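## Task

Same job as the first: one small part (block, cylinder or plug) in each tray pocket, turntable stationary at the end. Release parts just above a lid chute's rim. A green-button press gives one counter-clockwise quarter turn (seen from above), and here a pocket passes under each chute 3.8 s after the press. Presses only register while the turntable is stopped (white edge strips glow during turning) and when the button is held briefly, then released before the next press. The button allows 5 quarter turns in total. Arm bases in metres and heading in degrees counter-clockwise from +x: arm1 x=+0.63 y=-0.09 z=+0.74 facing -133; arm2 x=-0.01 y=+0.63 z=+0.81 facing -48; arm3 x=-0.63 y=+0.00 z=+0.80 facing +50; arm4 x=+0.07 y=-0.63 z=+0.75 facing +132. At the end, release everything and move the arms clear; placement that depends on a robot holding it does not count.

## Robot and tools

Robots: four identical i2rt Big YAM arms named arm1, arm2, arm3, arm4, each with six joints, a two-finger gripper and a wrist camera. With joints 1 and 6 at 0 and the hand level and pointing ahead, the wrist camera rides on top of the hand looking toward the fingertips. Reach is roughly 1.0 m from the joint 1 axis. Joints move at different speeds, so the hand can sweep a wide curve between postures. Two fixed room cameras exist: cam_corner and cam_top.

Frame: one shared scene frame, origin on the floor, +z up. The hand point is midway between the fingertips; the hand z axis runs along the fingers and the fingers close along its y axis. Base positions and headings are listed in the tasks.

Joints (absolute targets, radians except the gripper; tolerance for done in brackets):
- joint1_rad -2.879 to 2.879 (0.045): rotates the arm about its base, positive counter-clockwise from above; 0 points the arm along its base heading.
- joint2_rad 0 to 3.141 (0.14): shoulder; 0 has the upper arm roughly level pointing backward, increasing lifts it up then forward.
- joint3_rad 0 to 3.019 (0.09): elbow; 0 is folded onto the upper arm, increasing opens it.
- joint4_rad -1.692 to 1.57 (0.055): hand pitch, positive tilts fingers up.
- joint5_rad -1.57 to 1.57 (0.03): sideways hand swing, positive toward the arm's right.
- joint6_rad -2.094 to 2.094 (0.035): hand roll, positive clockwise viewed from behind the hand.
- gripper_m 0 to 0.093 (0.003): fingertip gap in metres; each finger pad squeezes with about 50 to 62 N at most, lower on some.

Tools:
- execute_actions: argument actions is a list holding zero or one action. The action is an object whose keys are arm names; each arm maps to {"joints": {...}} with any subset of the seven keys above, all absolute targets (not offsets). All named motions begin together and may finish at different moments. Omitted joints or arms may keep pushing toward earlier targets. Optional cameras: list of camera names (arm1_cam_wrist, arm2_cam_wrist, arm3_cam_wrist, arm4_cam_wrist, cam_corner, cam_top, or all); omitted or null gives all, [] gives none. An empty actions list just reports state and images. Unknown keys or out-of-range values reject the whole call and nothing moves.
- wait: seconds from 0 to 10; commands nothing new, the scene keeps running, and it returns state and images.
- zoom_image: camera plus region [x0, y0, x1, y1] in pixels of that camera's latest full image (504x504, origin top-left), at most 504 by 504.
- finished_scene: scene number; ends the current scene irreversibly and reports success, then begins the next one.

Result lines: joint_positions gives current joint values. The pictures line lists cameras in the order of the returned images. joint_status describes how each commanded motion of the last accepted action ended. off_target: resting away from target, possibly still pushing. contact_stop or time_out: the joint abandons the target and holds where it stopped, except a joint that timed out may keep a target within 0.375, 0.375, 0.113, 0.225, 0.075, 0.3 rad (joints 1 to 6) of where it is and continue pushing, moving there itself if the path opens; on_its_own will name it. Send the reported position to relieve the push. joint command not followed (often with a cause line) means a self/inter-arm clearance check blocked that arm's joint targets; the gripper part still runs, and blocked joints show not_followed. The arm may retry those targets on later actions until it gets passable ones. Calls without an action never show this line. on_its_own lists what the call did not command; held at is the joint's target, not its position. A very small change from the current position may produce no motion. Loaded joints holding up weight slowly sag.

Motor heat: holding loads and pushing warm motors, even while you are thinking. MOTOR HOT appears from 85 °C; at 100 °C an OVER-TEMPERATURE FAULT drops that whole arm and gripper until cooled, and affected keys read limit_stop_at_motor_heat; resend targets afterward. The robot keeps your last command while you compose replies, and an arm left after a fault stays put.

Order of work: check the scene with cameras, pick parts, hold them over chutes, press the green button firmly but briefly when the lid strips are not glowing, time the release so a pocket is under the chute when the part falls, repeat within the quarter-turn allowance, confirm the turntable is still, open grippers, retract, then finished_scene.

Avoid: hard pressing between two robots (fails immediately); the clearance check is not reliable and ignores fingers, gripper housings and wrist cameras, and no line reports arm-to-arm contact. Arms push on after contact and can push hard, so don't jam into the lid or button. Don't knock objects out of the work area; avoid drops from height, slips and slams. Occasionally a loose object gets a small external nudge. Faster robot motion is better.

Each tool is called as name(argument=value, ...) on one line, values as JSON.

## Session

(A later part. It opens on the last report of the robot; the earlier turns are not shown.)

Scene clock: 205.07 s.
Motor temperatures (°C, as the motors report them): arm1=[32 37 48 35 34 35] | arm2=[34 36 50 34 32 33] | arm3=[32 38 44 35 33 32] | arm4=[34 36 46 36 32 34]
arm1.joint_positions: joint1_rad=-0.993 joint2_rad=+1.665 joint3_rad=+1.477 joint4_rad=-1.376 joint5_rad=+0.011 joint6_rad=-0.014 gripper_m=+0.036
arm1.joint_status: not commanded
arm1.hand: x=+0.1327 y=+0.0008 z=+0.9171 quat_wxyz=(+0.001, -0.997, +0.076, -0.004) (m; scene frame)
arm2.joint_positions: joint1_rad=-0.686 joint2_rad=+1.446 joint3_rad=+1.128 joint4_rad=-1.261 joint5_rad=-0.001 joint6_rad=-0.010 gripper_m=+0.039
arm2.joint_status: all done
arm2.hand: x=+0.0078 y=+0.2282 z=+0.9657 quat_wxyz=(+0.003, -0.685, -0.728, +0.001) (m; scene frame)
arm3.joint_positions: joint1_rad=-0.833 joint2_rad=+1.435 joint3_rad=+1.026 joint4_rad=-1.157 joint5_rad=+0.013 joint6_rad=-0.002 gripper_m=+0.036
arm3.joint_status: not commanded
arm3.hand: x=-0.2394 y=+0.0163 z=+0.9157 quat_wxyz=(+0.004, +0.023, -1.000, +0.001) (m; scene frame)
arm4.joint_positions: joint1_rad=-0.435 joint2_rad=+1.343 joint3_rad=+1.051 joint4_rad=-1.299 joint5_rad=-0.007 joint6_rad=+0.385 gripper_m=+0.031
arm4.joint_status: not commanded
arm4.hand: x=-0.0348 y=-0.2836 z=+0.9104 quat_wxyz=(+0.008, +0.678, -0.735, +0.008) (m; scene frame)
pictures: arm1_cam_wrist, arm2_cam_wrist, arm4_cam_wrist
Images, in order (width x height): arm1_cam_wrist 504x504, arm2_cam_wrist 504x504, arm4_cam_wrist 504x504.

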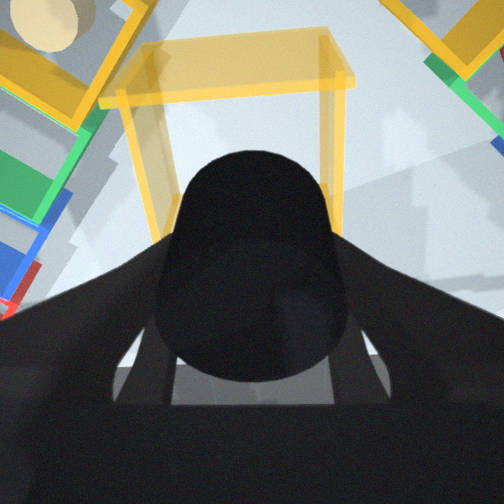

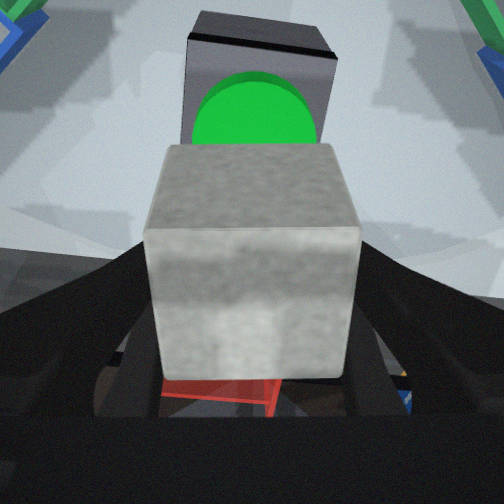

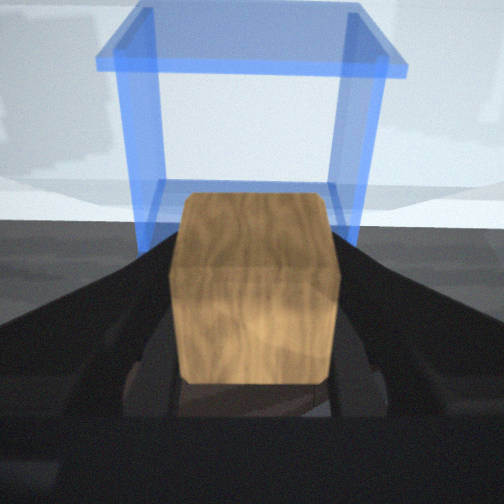

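execute_actions(actions=[{"arm1":{"joints":{"joint1_rad":-0.97,"joint4_rad":-1.41}}}], cameras=["arm1_cam_wrist"])

execute_actions(actions=[{"arm2":{"joints":{"joint2_rad":1.585}}}], cameras=[])

execute_actions(actions=[{"arm2":{"joints":{"joint1_rad":-0.60,"joint2_rad":1.07,"joint3_rad":0.68,"joint4_rad":-1.16}}}], cameras=["cam_top"])

wait(seconds=1.0)

wait(seconds=0.4)

wait(seconds=0.4)

Scene clock: 236.43 s.
Motor temperatures (°C, as the motors report them): arm1=[32 37 48 35 34 35] | arm2=[34 36 50 34 32 33] | arm3=[32 39 44 35 33 32] | arm4=[34 36 45 36 32 34]
arm1.joint_positions: joint1_rad=-0.974 joint2_rad=+1.665 joint3_rad=+1.477 joint4_rad=-1.395 joint5_rad=+0.011 joint6_rad=-0.014 gripper_m=+0.036
arm1.joint_status: all done
arm1.hand: x=+0.1358 y=-0.0090 z=+0.9173 quat_wxyz=(+0.000, -0.998, +0.067, -0.013) (m; scene frame)
arm2.joint_positions: joint1_rad=-0.686 joint2_rad=+1.446 joint3_rad=+1.128 joint4_rad=-1.261 joint5_rad=-0.001 joint6_rad=-0.010 gripper_m=+0.039
arm2.joint_status: not commanded
arm2.hand: x=+0.0078 y=+0.2282 z=+0.9657 quat_wxyz=(+0.003, -0.685, -0.728, +0.001) (m; scene frame)
arm3.joint_positions: joint1_rad=-0.833 joint2_rad=+1.435 joint3_rad=+1.026 joint4_rad=-1.157 joint5_rad=+0.013 joint6_rad=-0.002 gripper_m=+0.036
arm3.joint_status: not commanded
arm3.hand: x=-0.2394 y=+0.0163 z=+0.9157 quat_wxyz=(+0.004, +0.023, -1.000, +0.001) (m; scene frame)
arm4.joint_positions: joint1_rad=-0.435 joint2_rad=+1.343 joint3_rad=+1.051 joint4_rad=-1.299 joint5_rad=-0.007 joint6_rad=+0.385 gripper_m=+0.031
arm4.joint_status: not commanded
arm4.hand: x=-0.0348 y=-0.2836 z=+0.9104 quat_wxyz=(+0.008, +0.678, -0.735, +0.008) (m; scene frame)
pictures: arm1_cam_wrist
Images, in order (width x height): arm1_cam_wrist 504x504.

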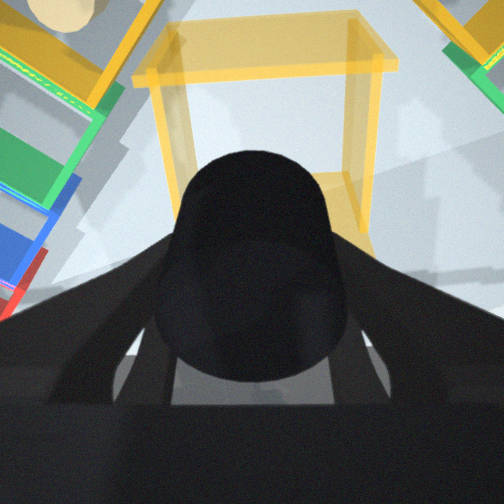

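Scene clock: 237.27 s.
Motor temperatures (°C, as the motors report them): arm1=[32 37 48 35 34 35] | arm2=[34 36 50 34 32 33] | arm3=[32 39 44 35 33 32] | arm4=[34 36 45 36 32 34]
arm1.joint_positions: joint1_rad=-0.974 joint2_rad=+1.665 joint3_rad=+1.477 joint4_rad=-1.395 joint5_rad=+0.011 joint6_rad=-0.014 gripper_m=+0.036
arm1.joint_status: not commanded
arm1.hand: x=+0.1358 y=-0.0090 z=+0.9173 quat_wxyz=(+0.000, -0.998, +0.067, -0.013) (m; scene frame)
arm2.joint_positions: joint1_rad=-0.686 joint2_rad=+1.561 joint3_rad=+1.132 joint4_rad=-1.264 joint5_rad=-0.002 joint6_rad=-0.009 gripper_m=+0.039
arm2.joint_status: all done
arm2.hand: x=+0.0077 y=+0.2277 z=+0.9230 quat_wxyz=(+0.044, -0.685, -0.726, -0.039) (m; scene frame)
arm3.joint_positions: joint1_rad=-0.833 joint2_rad=+1.435 joint3_rad=+1.026 joint4_rad=-1.157 joint5_rad=+0.013 joint6_rad=-0.002 gripper_m=+0.036
arm3.joint_status: not commanded
arm3.hand: x=-0.2394 y=+0.0163 z=+0.9157 quat_wxyz=(+0.004, +0.023, -1.000, +0.001) (m; scene frame)
arm4.joint_positions: joint1_rad=-0.435 joint2_rad=+1.343 joint3_rad=+1.051 joint4_rad=-1.299 joint5_rad=-0.007 joint6_rad=+0.385 gripper_m=+0.031
arm4.joint_status: not commanded
arm4.hand: x=-0.0348 y=-0.2836 z=+0.9104 quat_wxyz=(+0.008, +0.678, -0.735, +0.008) (m; scene frame)
pictures: none
No camera images: the call's "cameras" was empty. Leave "cameras" out to get every camera's image.

Scene clock: 238.47 s.
Motor temperatures (°C, as the motors report them): arm1=[32 37 48 35 34 35] | arm2=[34 36 50 34 32 33] | arm3=[32 39 44 35 33 32] | arm4=[34 36 45 36 32 34]
arm1.joint_positions: joint1_rad=-0.974 joint2_rad=+1.665 joint3_rad=+1.477 joint4_rad=-1.395 joint5_rad=+0.011 joint6_rad=-0.014 gripper_m=+0.036
arm1.joint_status: not commanded
arm1.hand: x=+0.1358 y=-0.0090 z=+0.9173 quat_wxyz=(+0.000, -0.998, +0.067, -0.013) (m; scene frame)
arm2.joint_positions: joint1_rad=-0.594 joint2_rad=+1.067 joint3_rad=+0.679 joint4_rad=-1.163 joint5_rad=-0.001 joint6_rad=-0.009 gripper_m=+0.039
arm2.joint_status: all done
arm2.hand: x=+0.0235 y=+0.3761 z=+0.9199 quat_wxyz=(-0.006, -0.652, -0.759, +0.010) (m; scene frame)
arm3.joint_positions: joint1_rad=-0.833 joint2_rad=+1.435 joint3_rad=+1.026 joint4_rad=-1.157 joint5_rad=+0.013 joint6_rad=-0.002 gripper_m=+0.036
arm3.joint_status: not commanded
arm3.hand: x=-0.2394 y=+0.0163 z=+0.9157 quat_wxyz=(+0.004, +0.023, -1.000, +0.001) (m; scene frame)
arm4.joint_positions: joint1_rad=-0.435 joint2_rad=+1.343 joint3_rad=+1.051 joint4_rad=-1.299 joint5_rad=-0.007 joint6_rad=+0.385 gripper_m=+0.031
arm4.joint_status: not commanded
arm4.hand: x=-0.0348 y=-0.2836 z=+0.9104 quat_wxyz=(+0.008, +0.678, -0.735, +0.008) (m; scene frame)
pictures: cam_top
Images, in order (width x height): cam_top 504x504.

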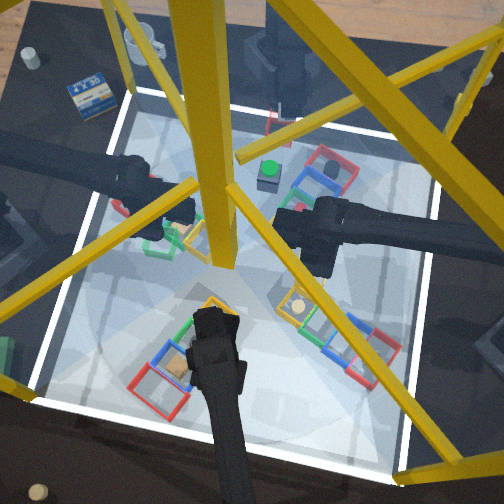

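Scene clock: 239.47 s.
Motor temperatures (°C, as the motors report them): arm1=[32 37 48 35 34 35] | arm2=[34 36 50 34 32 33] | arm3=[32 39 44 35 33 32] | arm4=[34 36 45 36 32 34]
arm1.joint_positions: joint1_rad=-0.974 joint2_rad=+1.665 joint3_rad=+1.477 joint4_rad=-1.395 joint5_rad=+0.011 joint6_rad=-0.014 gripper_m=+0.036
arm1.joint_status: not commanded
arm1.hand: x=+0.1358 y=-0.0090 z=+0.9173 quat_wxyz=(+0.000, -0.998, +0.067, -0.013) (m; scene frame)
arm2.joint_positions: joint1_rad=-0.594 joint2_rad=+1.067 joint3_rad=+0.679 joint4_rad=-1.163 joint5_rad=-0.001 joint6_rad=-0.009 gripper_m=+0.039
arm2.joint_status: all done
arm2.hand: x=+0.0235 y=+0.3761 z=+0.9199 quat_wxyz=(-0.006, -0.652, -0.759, +0.010) (m; scene frame)
arm3.joint_positions: joint1_rad=-0.833 joint2_rad=+1.435 joint3_rad=+1.026 joint4_rad=-1.157 joint5_rad=+0.013 joint6_rad=-0.002 gripper_m=+0.036
arm3.joint_status: not commanded
arm3.hand: x=-0.2394 y=+0.0163 z=+0.9157 quat_wxyz=(+0.004, +0.023, -1.000, +0.001) (m; scene frame)
arm4.joint_positions: joint1_rad=-0.435 joint2_rad=+1.343 joint3_rad=+1.051 joint4_rad=-1.299 joint5_rad=-0.007 joint6_rad=+0.385 gripper_m=+0.031
arm4.joint_status: not commanded
arm4.hand: x=-0.0348 y=-0.2836 z=+0.9104 quat_wxyz=(+0.008, +0.678, -0.735, +0.008) (m; scene frame)
wait: 1.00 s; at rest by 0.27 s
pictures: arm1_cam_wrist, arm2_cam_wrist, arm3_cam_wrist, arm4_cam_wrist, cam_corner, cam_top
Images, in order (width x height): arm1_cam_wrist 504x504, arm2_cam_wrist 504x504, arm3_cam_wrist 504x504, arm4_cam_wrist 504x504, cam_corner 504x504, cam_top 504x504.

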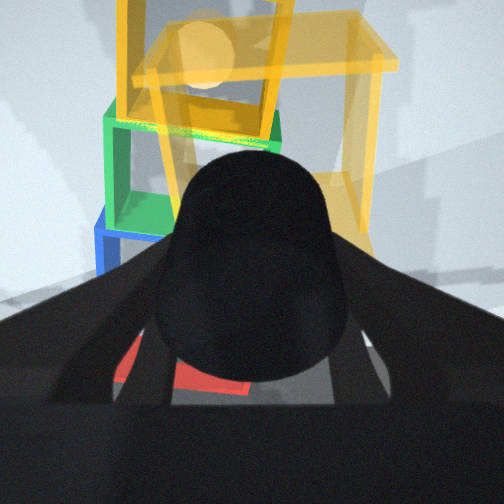

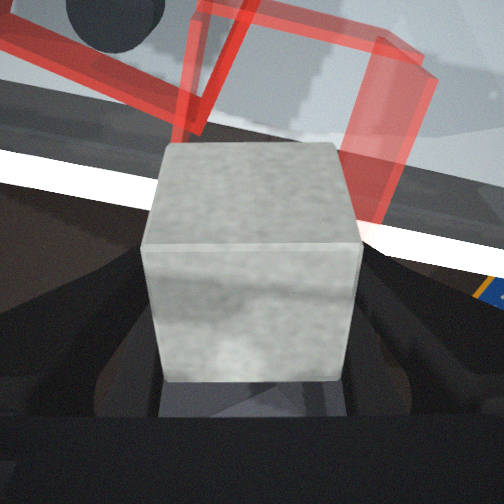

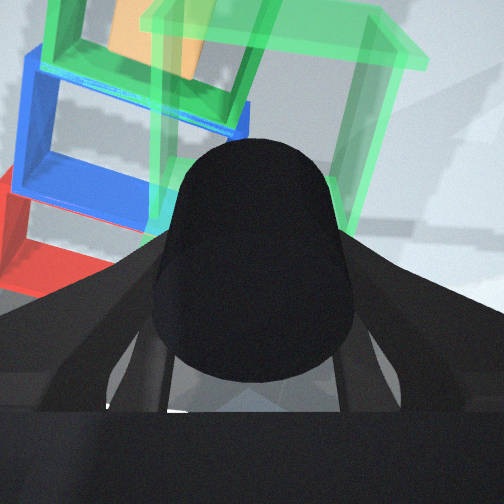

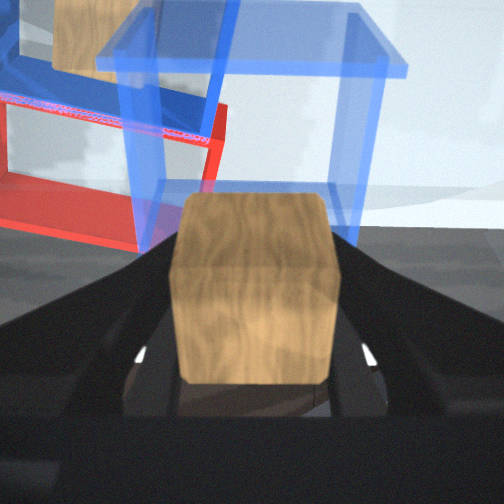

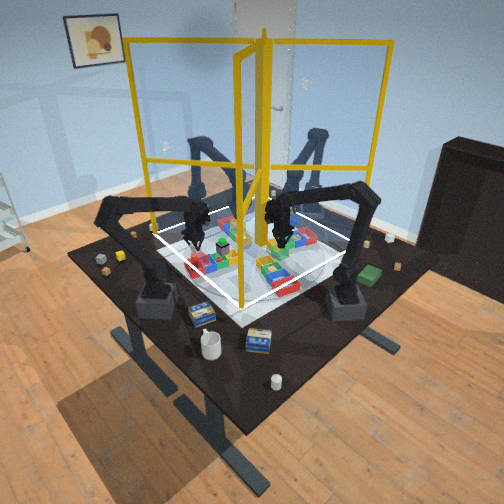

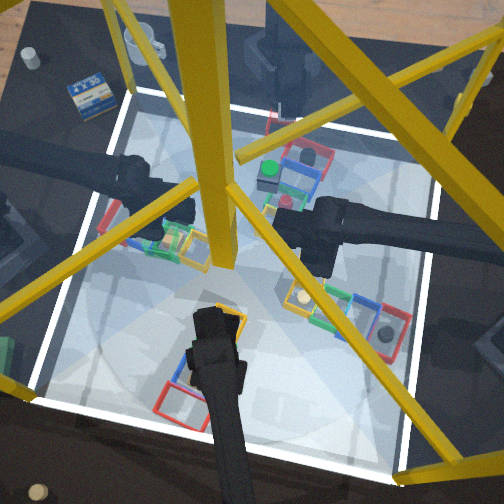

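Scene clock: 239.87 s.
Motor temperatures (°C, as the motors report them): arm1=[32 37 48 35 34 35] | arm2=[34 36 50 34 32 33] | arm3=[32 39 44 35 33 32] | arm4=[34 36 45 36 32 34]
arm1.joint_positions: joint1_rad=-0.974 joint2_rad=+1.665 joint3_rad=+1.477 joint4_rad=-1.395 joint5_rad=+0.011 joint6_rad=-0.014 gripper_m=+0.036
arm1.joint_status: not commanded
arm1.hand: x=+0.1358 y=-0.0090 z=+0.9173 quat_wxyz=(+0.000, -0.998, +0.067, -0.013) (m; scene frame)
arm2.joint_positions: joint1_rad=-0.594 joint2_rad=+1.067 joint3_rad=+0.679 joint4_rad=-1.163 joint5_rad=-0.001 joint6_rad=-0.009 gripper_m=+0.039
arm2.joint_status: all done
arm2.hand: x=+0.0235 y=+0.3761 z=+0.9199 quat_wxyz=(-0.006, -0.652, -0.759, +0.010) (m; scene frame)
arm3.joint_positions: joint1_rad=-0.833 joint2_rad=+1.435 joint3_rad=+1.026 joint4_rad=-1.157 joint5_rad=+0.013 joint6_rad=-0.002 gripper_m=+0.036
arm3.joint_status: not commanded
arm3.hand: x=-0.2394 y=+0.0163 z=+0.9157 quat_wxyz=(+0.004, +0.023, -1.000, +0.001) (m; scene frame)
arm4.joint_positions: joint1_rad=-0.435 joint2_rad=+1.343 joint3_rad=+1.051 joint4_rad=-1.299 joint5_rad=-0.007 joint6_rad=+0.385 gripper_m=+0.031
arm4.joint_status: not commanded
arm4.hand: x=-0.0348 y=-0.2836 z=+0.9104 quat_wxyz=(+0.008, +0.678, -0.735, +0.008) (m; scene frame)
wait: 0.40 s; at rest by 0.27 s
pictures: arm1_cam_wrist, arm2_cam_wrist, arm3_cam_wrist, arm4_cam_wrist, cam_corner, cam_top
Images, in order (width x height): arm1_cam_wrist 504x504, arm2_cam_wrist 504x504, arm3_cam_wrist 504x504, arm4_cam_wrist 504x504, cam_corner 504x504, cam_top 504x504.

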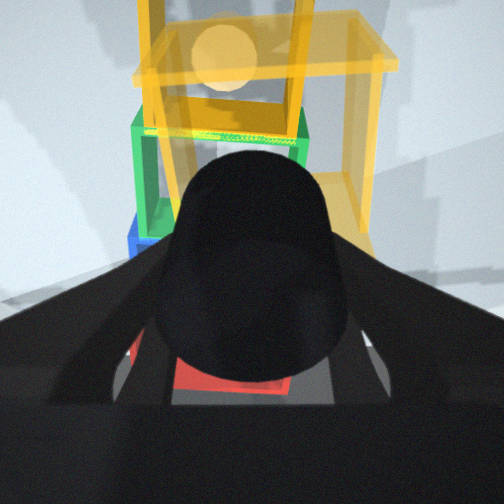

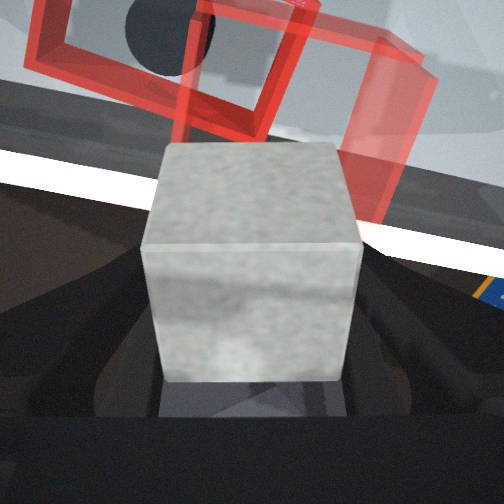

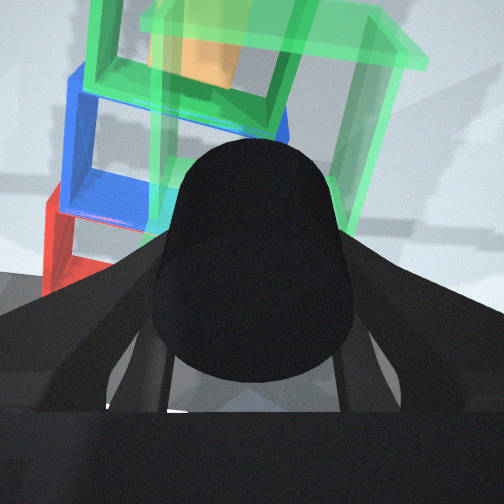

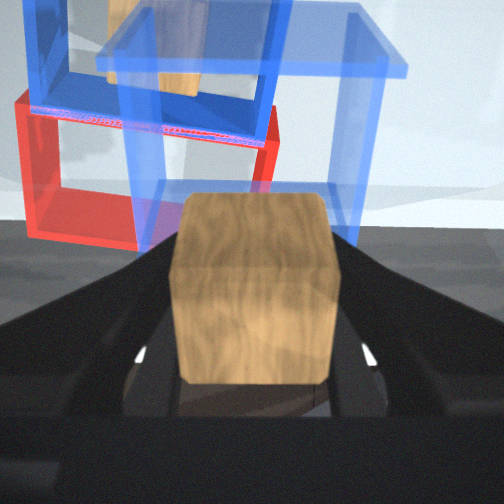

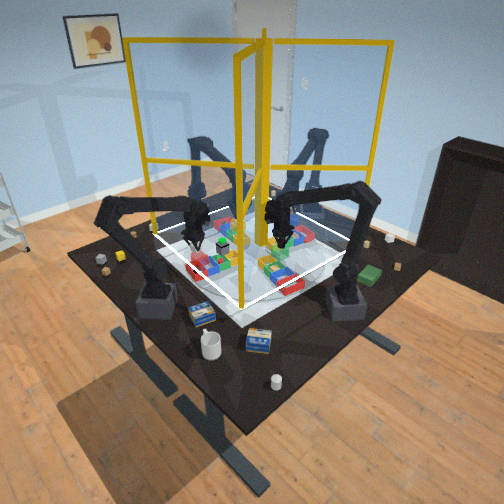

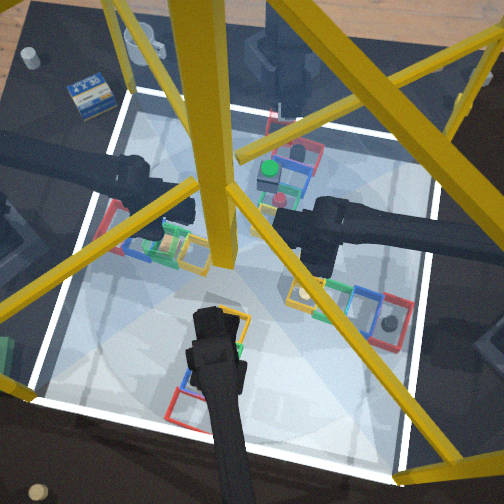

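Scene clock: 240.27 s.
Motor temperatures (°C, as the motors report them): arm1=[32 37 48 35 34 35] | arm2=[34 36 50 34 32 33] | arm3=[32 39 44 35 33 32] | arm4=[34 36 44 36 32 34]
arm1.joint_positions: joint1_rad=-0.974 joint2_rad=+1.665 joint3_rad=+1.477 joint4_rad=-1.395 joint5_rad=+0.011 joint6_rad=-0.014 gripper_m=+0.036
arm1.joint_status: not commanded
arm1.hand: x=+0.1358 y=-0.0090 z=+0.9173 quat_wxyz=(+0.000, -0.998, +0.067, -0.013) (m; scene frame)
arm2.joint_positions: joint1_rad=-0.594 joint2_rad=+1.067 joint3_rad=+0.679 joint4_rad=-1.163 joint5_rad=-0.001 joint6_rad=-0.009 gripper_m=+0.039
arm2.joint_status: all done
arm2.hand: x=+0.0235 y=+0.3761 z=+0.9199 quat_wxyz=(-0.006, -0.652, -0.759, +0.010) (m; scene frame)
arm3.joint_positions: joint1_rad=-0.833 joint2_rad=+1.435 joint3_rad=+1.026 joint4_rad=-1.157 joint5_rad=+0.013 joint6_rad=-0.002 gripper_m=+0.036
arm3.joint_status: not commanded
arm3.hand: x=-0.2394 y=+0.0163 z=+0.9157 quat_wxyz=(+0.004, +0.023, -1.000, +0.001) (m; scene frame)
arm4.joint_positions: joint1_rad=-0.435 joint2_rad=+1.343 joint3_rad=+1.051 joint4_rad=-1.299 joint5_rad=-0.007 joint6_rad=+0.385 gripper_m=+0.031
arm4.joint_status: not commanded
arm4.hand: x=-0.0348 y=-0.2836 z=+0.9104 quat_wxyz=(+0.008, +0.678, -0.735, +0.008) (m; scene frame)
wait: 0.40 s; at rest by 0.27 s
pictures: arm1_cam_wrist, arm2_cam_wrist, arm3_cam_wrist, arm4_cam_wrist, cam_corner, cam_top
Images, in order (width x height): arm1_cam_wrist 504x504, arm2_cam_wrist 504x504, arm3_cam_wrist 504x504, arm4_cam_wrist 504x504, cam_corner 504x504, cam_top 504x504.

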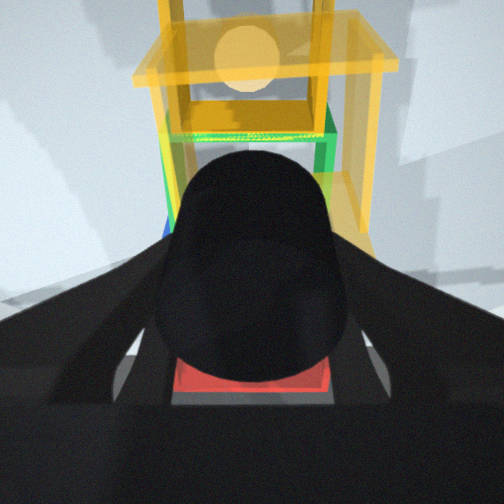

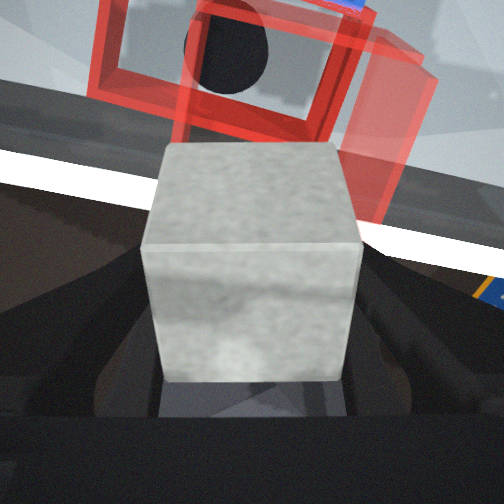

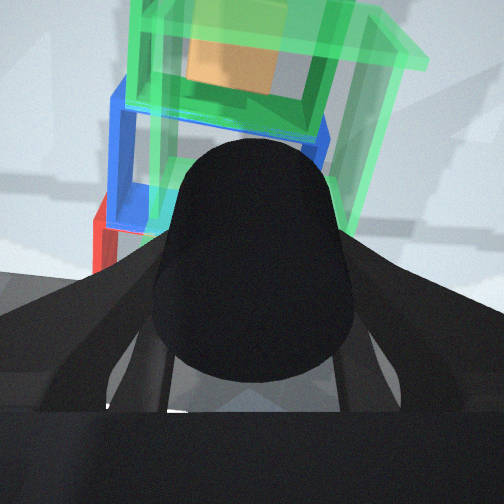

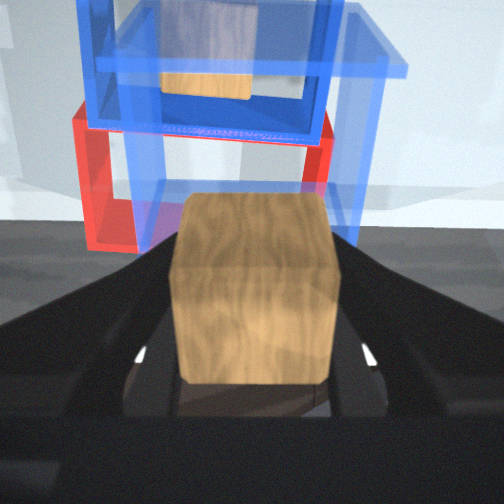

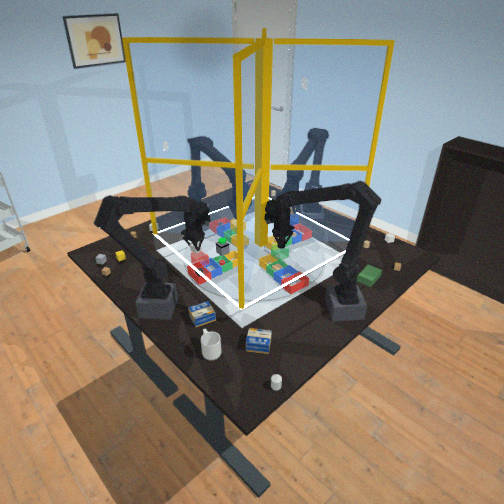

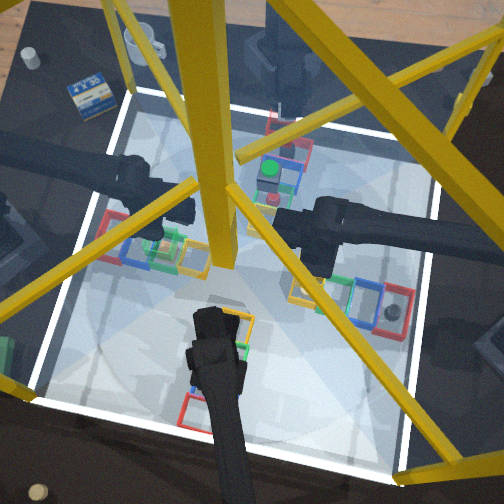

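execute_actions(actions=[])

Scene clock: 273.90 s.
Motor temperatures (°C, as the motors report them): arm1=[32 38 48 35 34 35] | arm2=[34 35 49 34 32 33] | arm3=[32 39 44 35 33 32] | arm4=[34 36 44 36 32 34]
arm1.joint_positions: joint1_rad=-0.974 joint2_rad=+1.665 joint3_rad=+1.477 joint4_rad=-1.395 joint5_rad=+0.011 joint6_rad=-0.014 gripper_m=+0.036
arm1.joint_status: not commanded
arm1.hand: x=+0.1358 y=-0.0090 z=+0.9173 quat_wxyz=(+0.000, -0.998, +0.067, -0.013) (m; scene frame)
arm2.joint_positions: joint1_rad=-0.594 joint2_rad=+1.067 joint3_rad=+0.679 joint4_rad=-1.163 joint5_rad=-0.001 joint6_rad=-0.009 gripper_m=+0.039
arm2.joint_status: all done
arm2.hand: x=+0.0235 y=+0.3761 z=+0.9199 quat_wxyz=(-0.006, -0.652, -0.759, +0.010) (m; scene frame)
arm3.joint_positions: joint1_rad=-0.833 joint2_rad=+1.435 joint3_rad=+1.026 joint4_rad=-1.157 joint5_rad=+0.013 joint6_rad=-0.002 gripper_m=+0.036
arm3.joint_status: not commanded
arm3.hand: x=-0.2394 y=+0.0163 z=+0.9157 quat_wxyz=(+0.004, +0.023, -1.000, +0.001) (m; scene frame)
arm4.joint_positions: joint1_rad=-0.435 joint2_rad=+1.343 joint3_rad=+1.051 joint4_rad=-1.299 joint5_rad=-0.007 joint6_rad=+0.385 gripper_m=+0.031
arm4.joint_status: not commanded
arm4.hand: x=-0.0348 y=-0.2836 z=+0.9104 quat_wxyz=(+0.008, +0.678, -0.735, +0.008) (m; scene frame)
pictures: arm1_cam_wrist, arm2_cam_wrist, arm3_cam_wrist, arm4_cam_wrist, cam_corner, cam_top
Images, in order (width x height): arm1_cam_wrist 504x504, arm2_cam_wrist 504x504, arm3_cam_wrist 504x504, arm4_cam_wrist 504x504, cam_corner 504x504, cam_top 504x504.

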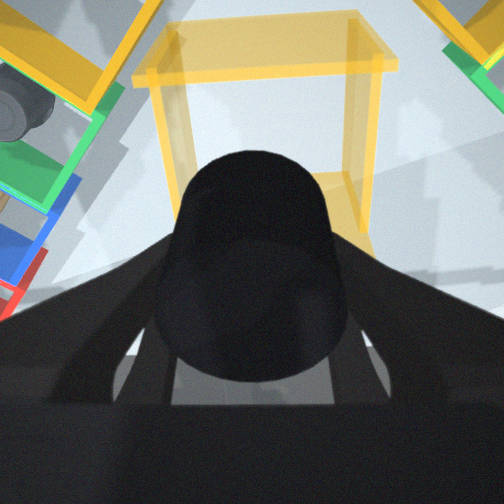

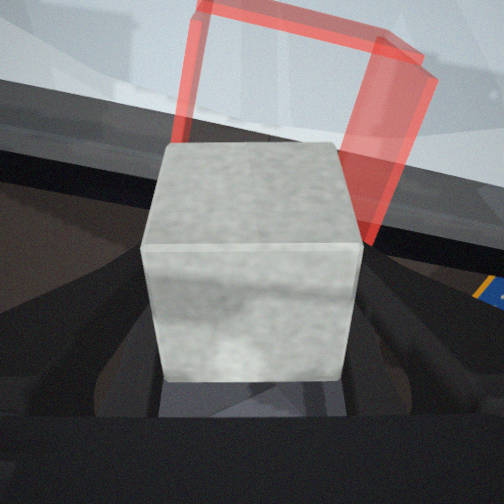

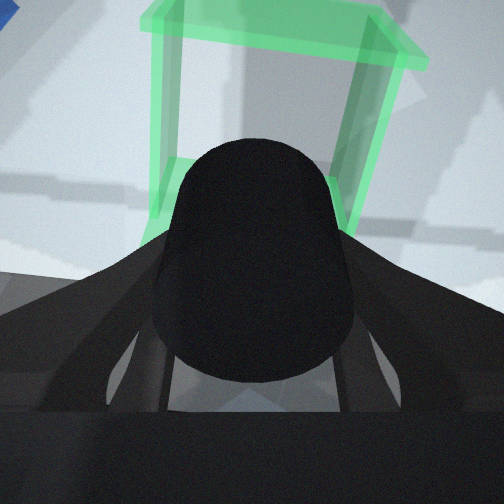

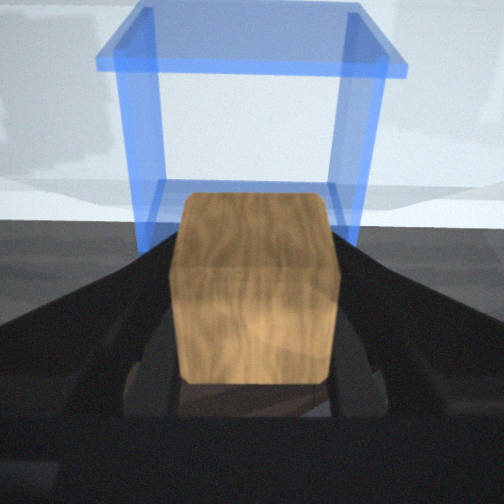

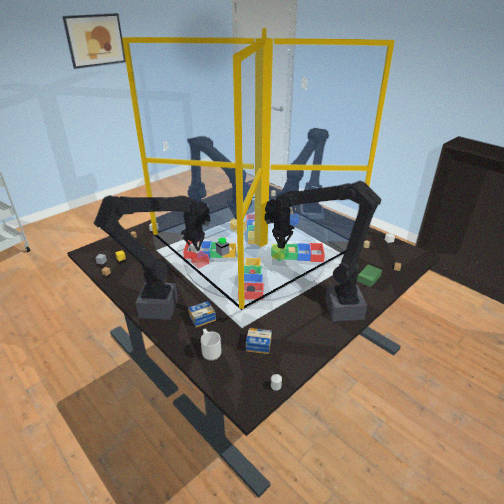

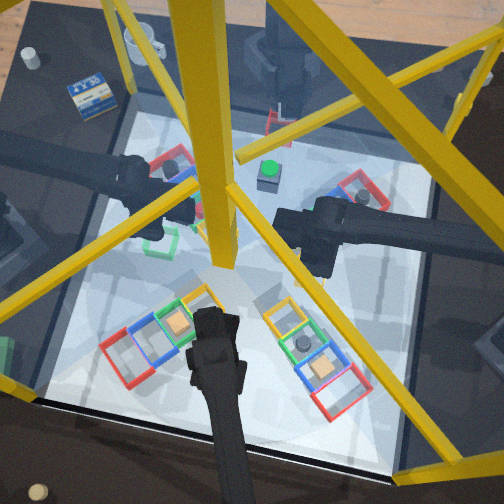

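execute_actions(actions=[{"arm2":{"joints":{"joint6_rad":0.25}}}], cameras=["arm2_cam_wrist","cam_top"])

zoom_image(camera="cam_top", region=[200, 80, 360, 220])

Scene clock: 287.97 s.
Motor temperatures (°C, as the motors report them): arm1=[32 38 49 35 34 35] | arm2=[34 35 49 34 32 33] | arm3=[32 39 44 35 33 32] | arm4=[34 36 44 36 32 34]
arm1.joint_positions: joint1_rad=-0.974 joint2_rad=+1.665 joint3_rad=+1.477 joint4_rad=-1.395 joint5_rad=+0.011 joint6_rad=-0.014 gripper_m=+0.036
arm1.joint_status: not commanded
arm1.hand: x=+0.1358 y=-0.0090 z=+0.9173 quat_wxyz=(+0.000, -0.998, +0.067, -0.013) (m; scene frame)
arm2.joint_positions: joint1_rad=-0.594 joint2_rad=+1.067 joint3_rad=+0.679 joint4_rad=-1.163 joint5_rad=-0.001 joint6_rad=+0.239 gripper_m=+0.039
arm2.joint_status: all done
arm2.hand: x=+0.0235 y=+0.3761 z=+0.9199 quat_wxyz=(-0.008, -0.740, -0.672, +0.010) (m; scene frame)
arm3.joint_positions: joint1_rad=-0.833 joint2_rad=+1.435 joint3_rad=+1.026 joint4_rad=-1.157 joint5_rad=+0.013 joint6_rad=-0.002 gripper_m=+0.036
arm3.joint_status: not commanded
arm3.hand: x=-0.2394 y=+0.0163 z=+0.9157 quat_wxyz=(+0.004, +0.023, -1.000, +0.001) (m; scene frame)
arm4.joint_positions: joint1_rad=-0.435 joint2_rad=+1.343 joint3_rad=+1.051 joint4_rad=-1.299 joint5_rad=-0.007 joint6_rad=+0.385 gripper_m=+0.031
arm4.joint_status: not commanded
arm4.hand: x=-0.0348 y=-0.2836 z=+0.9104 quat_wxyz=(+0.008, +0.678, -0.735, +0.008) (m; scene frame)
pictures: arm2_cam_wrist, cam_top
Images, in order (width x height): arm2_cam_wrist 504x504, cam_top 504x504.

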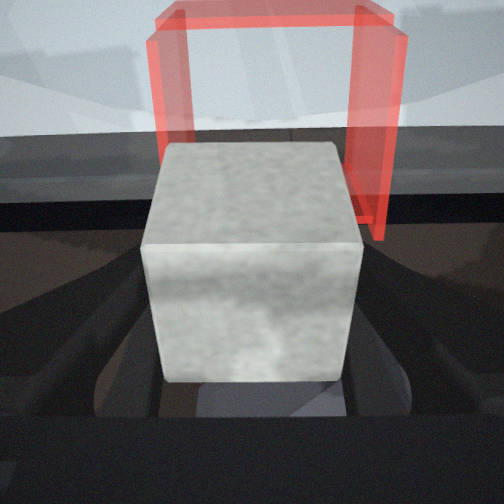

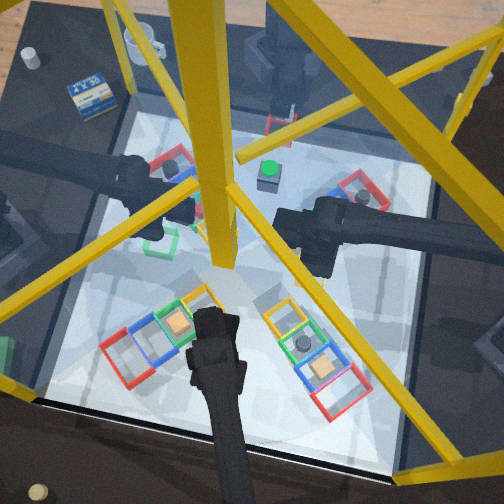

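Region (200, 80, 360, 220) of cam_top's 504x504 image, scaled by 3.150, with more detail than that image has; it fills the top 441 rows of this view, and the rest is white.

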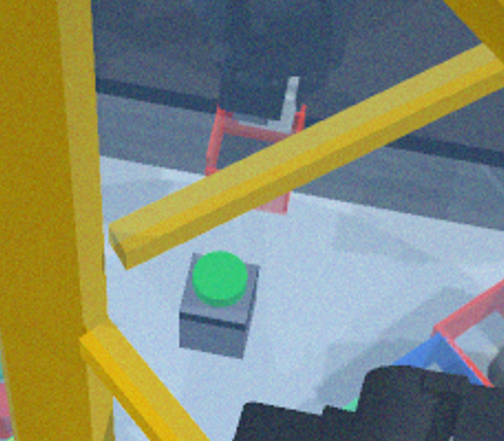

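zoom_image(camera="arm2_cam_wrist", region=[120, 0, 440, 260])

Region (120, 0, 440, 260) of arm2_cam_wrist's 504x504 image, scaled by 1.575, with more detail than that image has; it fills the top 410 rows of this view, and the rest is white.

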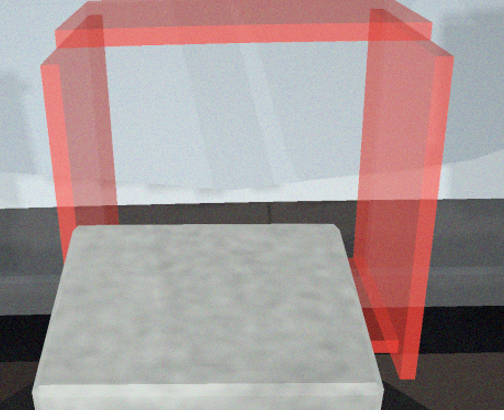

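execute_actions(actions=[{"arm2":{"joints":{"joint1_rad":-0.689,"joint2_rad":1.385,"joint3_rad":1.2,"joint4_rad":-1.26}}}], cameras=[])

execute_actions(actions=[{"arm2":{"joints":{"joint2_rad":1.445,"joint3_rad":1.134,"joint4_rad":-1.25}}}], cameras=["arm2_cam_wrist"])

execute_actions(actions=[{"arm2":{"joints":{"joint1_rad":-0.631,"joint2_rad":1.07,"joint3_rad":0.68,"joint4_rad":-1.16}}}], cameras=["arm2_cam_wrist"])

Scene clock: 326.17 s.
Motor temperatures (°C, as the motors report them): arm1=[32 38 49 35 34 35] | arm2=[34 34 50 34 32 33] | arm3=[32 39 44 35 33 32] | arm4=[34 36 44 36 32 34]
arm1.joint_positions: joint1_rad=-0.974 joint2_rad=+1.665 joint3_rad=+1.477 joint4_rad=-1.395 joint5_rad=+0.011 joint6_rad=-0.014 gripper_m=+0.036
arm1.joint_status: not commanded
arm1.hand: x=+0.1358 y=-0.0090 z=+0.9173 quat_wxyz=(+0.000, -0.998, +0.067, -0.013) (m; scene frame)
arm2.joint_positions: joint1_rad=-0.689 joint2_rad=+1.383 joint3_rad=+1.168 joint4_rad=-1.253 joint5_rad=-0.001 joint6_rad=+0.241 gripper_m=+0.039
arm2.joint_status: all done
arm2.hand: x=+0.0076 y=+0.2150 z=+1.0055 quat_wxyz=(-0.041, -0.771, -0.635, +0.035) (m; scene frame)
arm3.joint_positions: joint1_rad=-0.833 joint2_rad=+1.435 joint3_rad=+1.026 joint4_rad=-1.157 joint5_rad=+0.013 joint6_rad=-0.002 gripper_m=+0.036
arm3.joint_status: not commanded
arm3.hand: x=-0.2394 y=+0.0163 z=+0.9157 quat_wxyz=(+0.004, +0.023, -1.000, +0.001) (m; scene frame)
arm4.joint_positions: joint1_rad=-0.435 joint2_rad=+1.343 joint3_rad=+1.051 joint4_rad=-1.299 joint5_rad=-0.007 joint6_rad=+0.385 gripper_m=+0.031
arm4.joint_status: not commanded
arm4.hand: x=-0.0348 y=-0.2836 z=+0.9104 quat_wxyz=(+0.008, +0.678, -0.735, +0.008) (m; scene frame)
pictures: none
No camera images: the call's "cameras" was empty. Leave "cameras" out to get every camera's image.

Scene clock: 326.93 s.
Motor temperatures (°C, as the motors report them): arm1=[32 38 49 35 34 35] | arm2=[34 34 50 34 32 33] | arm3=[32 39 44 35 33 32] | arm4=[34 36 44 36 32 34]
arm1.joint_positions: joint1_rad=-0.974 joint2_rad=+1.665 joint3_rad=+1.477 joint4_rad=-1.395 joint5_rad=+0.011 joint6_rad=-0.014 gripper_m=+0.036
arm1.joint_status: not commanded
arm1.hand: x=+0.1358 y=-0.0090 z=+0.9173 quat_wxyz=(+0.000, -0.998, +0.067, -0.013) (m; scene frame)
arm2.joint_positions: joint1_rad=-0.689 joint2_rad=+1.446 joint3_rad=+1.128 joint4_rad=-1.253 joint5_rad=-0.001 joint6_rad=+0.241 gripper_m=+0.039
arm2.joint_status: all done
arm2.hand: x=+0.0067 y=+0.2262 z=+0.9656 quat_wxyz=(+0.000, -0.772, -0.636, +0.004) (m; scene frame)
arm3.joint_positions: joint1_rad=-0.833 joint2_rad=+1.435 joint3_rad=+1.026 joint4_rad=-1.157 joint5_rad=+0.013 joint6_rad=-0.002 gripper_m=+0.036
arm3.joint_status: not commanded
arm3.hand: x=-0.2394 y=+0.0163 z=+0.9157 quat_wxyz=(+0.004, +0.023, -1.000, +0.001) (m; scene frame)
arm4.joint_positions: joint1_rad=-0.435 joint2_rad=+1.343 joint3_rad=+1.051 joint4_rad=-1.299 joint5_rad=-0.007 joint6_rad=+0.385 gripper_m=+0.031
arm4.joint_status: not commanded
arm4.hand: x=-0.0348 y=-0.2836 z=+0.9104 quat_wxyz=(+0.008, +0.678, -0.735, +0.008) (m; scene frame)
pictures: arm2_cam_wrist
Images, in order (width x height): arm2_cam_wrist 504x504.

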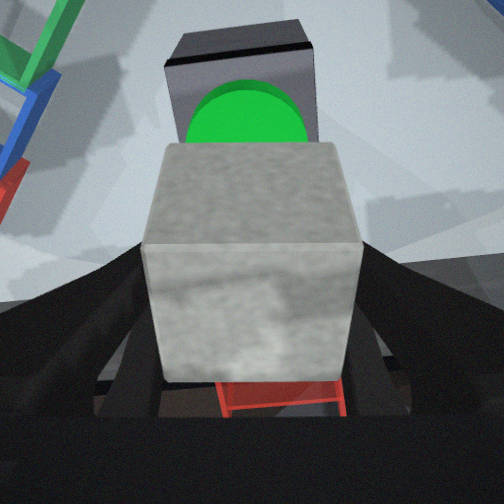

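Scene clock: 328.17 s.
Motor temperatures (°C, as the motors report them): arm1=[32 38 49 35 34 35] | arm2=[34 35 50 34 32 33] | arm3=[32 39 44 35 33 32] | arm4=[34 36 44 36 32 34]
arm1.joint_positions: joint1_rad=-0.974 joint2_rad=+1.665 joint3_rad=+1.477 joint4_rad=-1.395 joint5_rad=+0.011 joint6_rad=-0.014 gripper_m=+0.036
arm1.joint_status: not commanded
arm1.hand: x=+0.1358 y=-0.0090 z=+0.9173 quat_wxyz=(+0.000, -0.998, +0.067, -0.013) (m; scene frame)
arm2.joint_positions: joint1_rad=-0.628 joint2_rad=+1.065 joint3_rad=+0.674 joint4_rad=-1.169 joint5_rad=-0.001 joint6_rad=+0.241 gripper_m=+0.039
arm2.joint_status: all done
arm2.hand: x=+0.0145 y=+0.3784 z=+0.9188 quat_wxyz=(-0.004, -0.752, -0.659, +0.007) (m; scene frame)
arm3.joint_positions: joint1_rad=-0.833 joint2_rad=+1.435 joint3_rad=+1.026 joint4_rad=-1.157 joint5_rad=+0.013 joint6_rad=-0.002 gripper_m=+0.036
arm3.joint_status: not commanded
arm3.hand: x=-0.2394 y=+0.0163 z=+0.9157 quat_wxyz=(+0.004, +0.023, -1.000, +0.001) (m; scene frame)
arm4.joint_positions: joint1_rad=-0.435 joint2_rad=+1.343 joint3_rad=+1.051 joint4_rad=-1.299 joint5_rad=-0.007 joint6_rad=+0.385 gripper_m=+0.031
arm4.joint_status: not commanded
arm4.hand: x=-0.0348 y=-0.2836 z=+0.9104 quat_wxyz=(+0.008, +0.678, -0.735, +0.008) (m; scene frame)
pictures: arm2_cam_wrist
Images, in order (width x height): arm2_cam_wrist 504x504.

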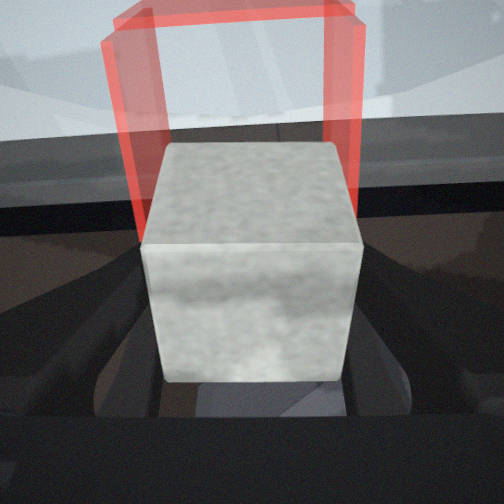

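execute_actions(actions=[{"arm2":{"joints":{"joint1_rad":-0.689,"joint2_rad":1.385,"joint3_rad":1.2,"joint4_rad":-1.26,"joint6_rad":0.225}}}], cameras=[])

execute_actions(actions=[{"arm2":{"joints":{"joint2_rad":1.445,"joint3_rad":1.134,"joint4_rad":-1.25}}}], cameras=["arm2_cam_wrist","cam_top","arm1_cam_wrist","arm4_cam_wrist"])

Scene clock: 337.93 s.
Motor temperatures (°C, as the motors report them): arm1=[32 38 49 35 34 35] | arm2=[34 34 50 34 32 33] | arm3=[32 39 44 35 33 32] | arm4=[34 36 44 36 32 34]
arm1.joint_positions: joint1_rad=-0.974 joint2_rad=+1.665 joint3_rad=+1.477 joint4_rad=-1.395 joint5_rad=+0.011 joint6_rad=-0.014 gripper_m=+0.036
arm1.joint_status: not commanded
arm1.hand: x=+0.1358 y=-0.0090 z=+0.9173 quat_wxyz=(+0.000, -0.998, +0.067, -0.013) (m; scene frame)
arm2.joint_positions: joint1_rad=-0.687 joint2_rad=+1.383 joint3_rad=+1.168 joint4_rad=-1.252 joint5_rad=-0.001 joint6_rad=+0.235 gripper_m=+0.039
arm2.joint_status: all done
arm2.hand: x=+0.0082 y=+0.2149 z=+1.0055 quat_wxyz=(-0.041, -0.768, -0.638, +0.035) (m; scene frame)
arm3.joint_positions: joint1_rad=-0.833 joint2_rad=+1.435 joint3_rad=+1.026 joint4_rad=-1.157 joint5_rad=+0.013 joint6_rad=-0.002 gripper_m=+0.036
arm3.joint_status: not commanded
arm3.hand: x=-0.2394 y=+0.0163 z=+0.9157 quat_wxyz=(+0.004, +0.023, -1.000, +0.001) (m; scene frame)
arm4.joint_positions: joint1_rad=-0.435 joint2_rad=+1.343 joint3_rad=+1.051 joint4_rad=-1.299 joint5_rad=-0.007 joint6_rad=+0.385 gripper_m=+0.031
arm4.joint_status: not commanded
arm4.hand: x=-0.0348 y=-0.2836 z=+0.9104 quat_wxyz=(+0.008, +0.678, -0.735, +0.008) (m; scene frame)
pictures: none
No camera images: the call's "cameras" was empty. Leave "cameras" out to get every camera's image.

Scene clock: 338.70 s.
Motor temperatures (°C, as the motors report them): arm1=[32 38 49 35 34 35] | arm2=[34 34 50 34 32 33] | arm3=[32 39 44 35 33 32] | arm4=[34 36 44 36 32 34]
arm1.joint_positions: joint1_rad=-0.974 joint2_rad=+1.665 joint3_rad=+1.477 joint4_rad=-1.395 joint5_rad=+0.011 joint6_rad=-0.014 gripper_m=+0.036
arm1.joint_status: not commanded
arm1.hand: x=+0.1358 y=-0.0090 z=+0.9173 quat_wxyz=(+0.000, -0.998, +0.067, -0.013) (m; scene frame)
arm2.joint_positions: joint1_rad=-0.687 joint2_rad=+1.446 joint3_rad=+1.128 joint4_rad=-1.252 joint5_rad=-0.001 joint6_rad=+0.235 gripper_m=+0.039
arm2.joint_status: all done
arm2.hand: x=+0.0074 y=+0.2261 z=+0.9656 quat_wxyz=(+0.000, -0.770, -0.638, +0.004) (m; scene frame)
arm3.joint_positions: joint1_rad=-0.833 joint2_rad=+1.435 joint3_rad=+1.026 joint4_rad=-1.157 joint5_rad=+0.013 joint6_rad=-0.002 gripper_m=+0.036
arm3.joint_status: not commanded
arm3.hand: x=-0.2394 y=+0.0163 z=+0.9157 quat_wxyz=(+0.004, +0.023, -1.000, +0.001) (m; scene frame)
arm4.joint_positions: joint1_rad=-0.435 joint2_rad=+1.343 joint3_rad=+1.051 joint4_rad=-1.299 joint5_rad=-0.007 joint6_rad=+0.385 gripper_m=+0.031
arm4.joint_status: not commanded
arm4.hand: x=-0.0348 y=-0.2836 z=+0.9104 quat_wxyz=(+0.008, +0.678, -0.735, +0.008) (m; scene frame)
pictures: arm1_cam_wrist, arm2_cam_wrist, arm4_cam_wrist, cam_top
Images, in order (width x height): arm1_cam_wrist 504x504, arm2_cam_wrist 504x504, arm4_cam_wrist 504x504, cam_top 504x504.

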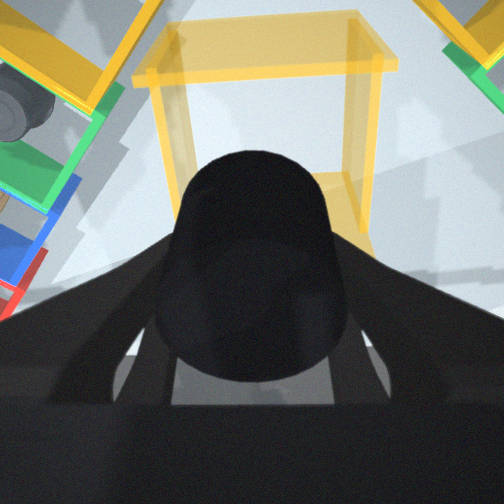

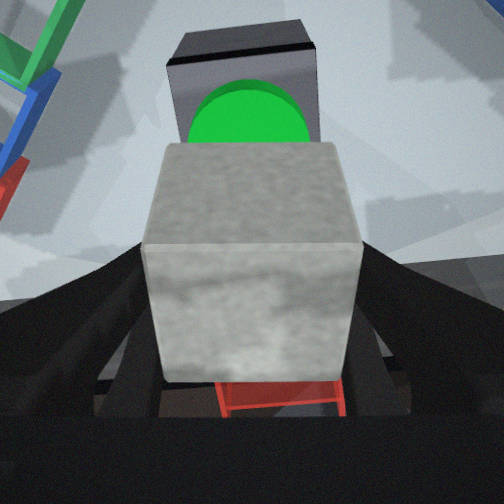

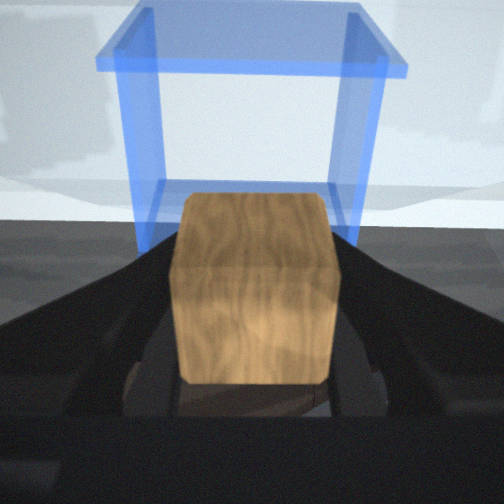

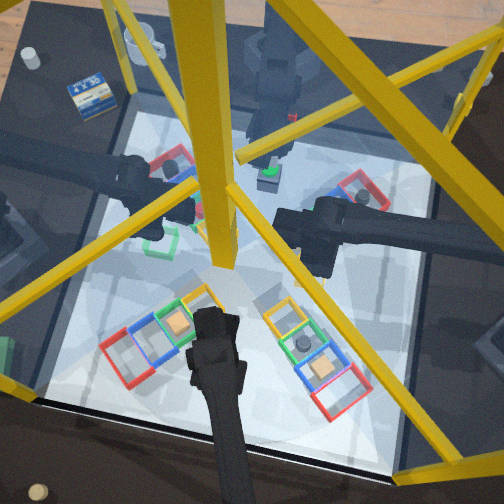

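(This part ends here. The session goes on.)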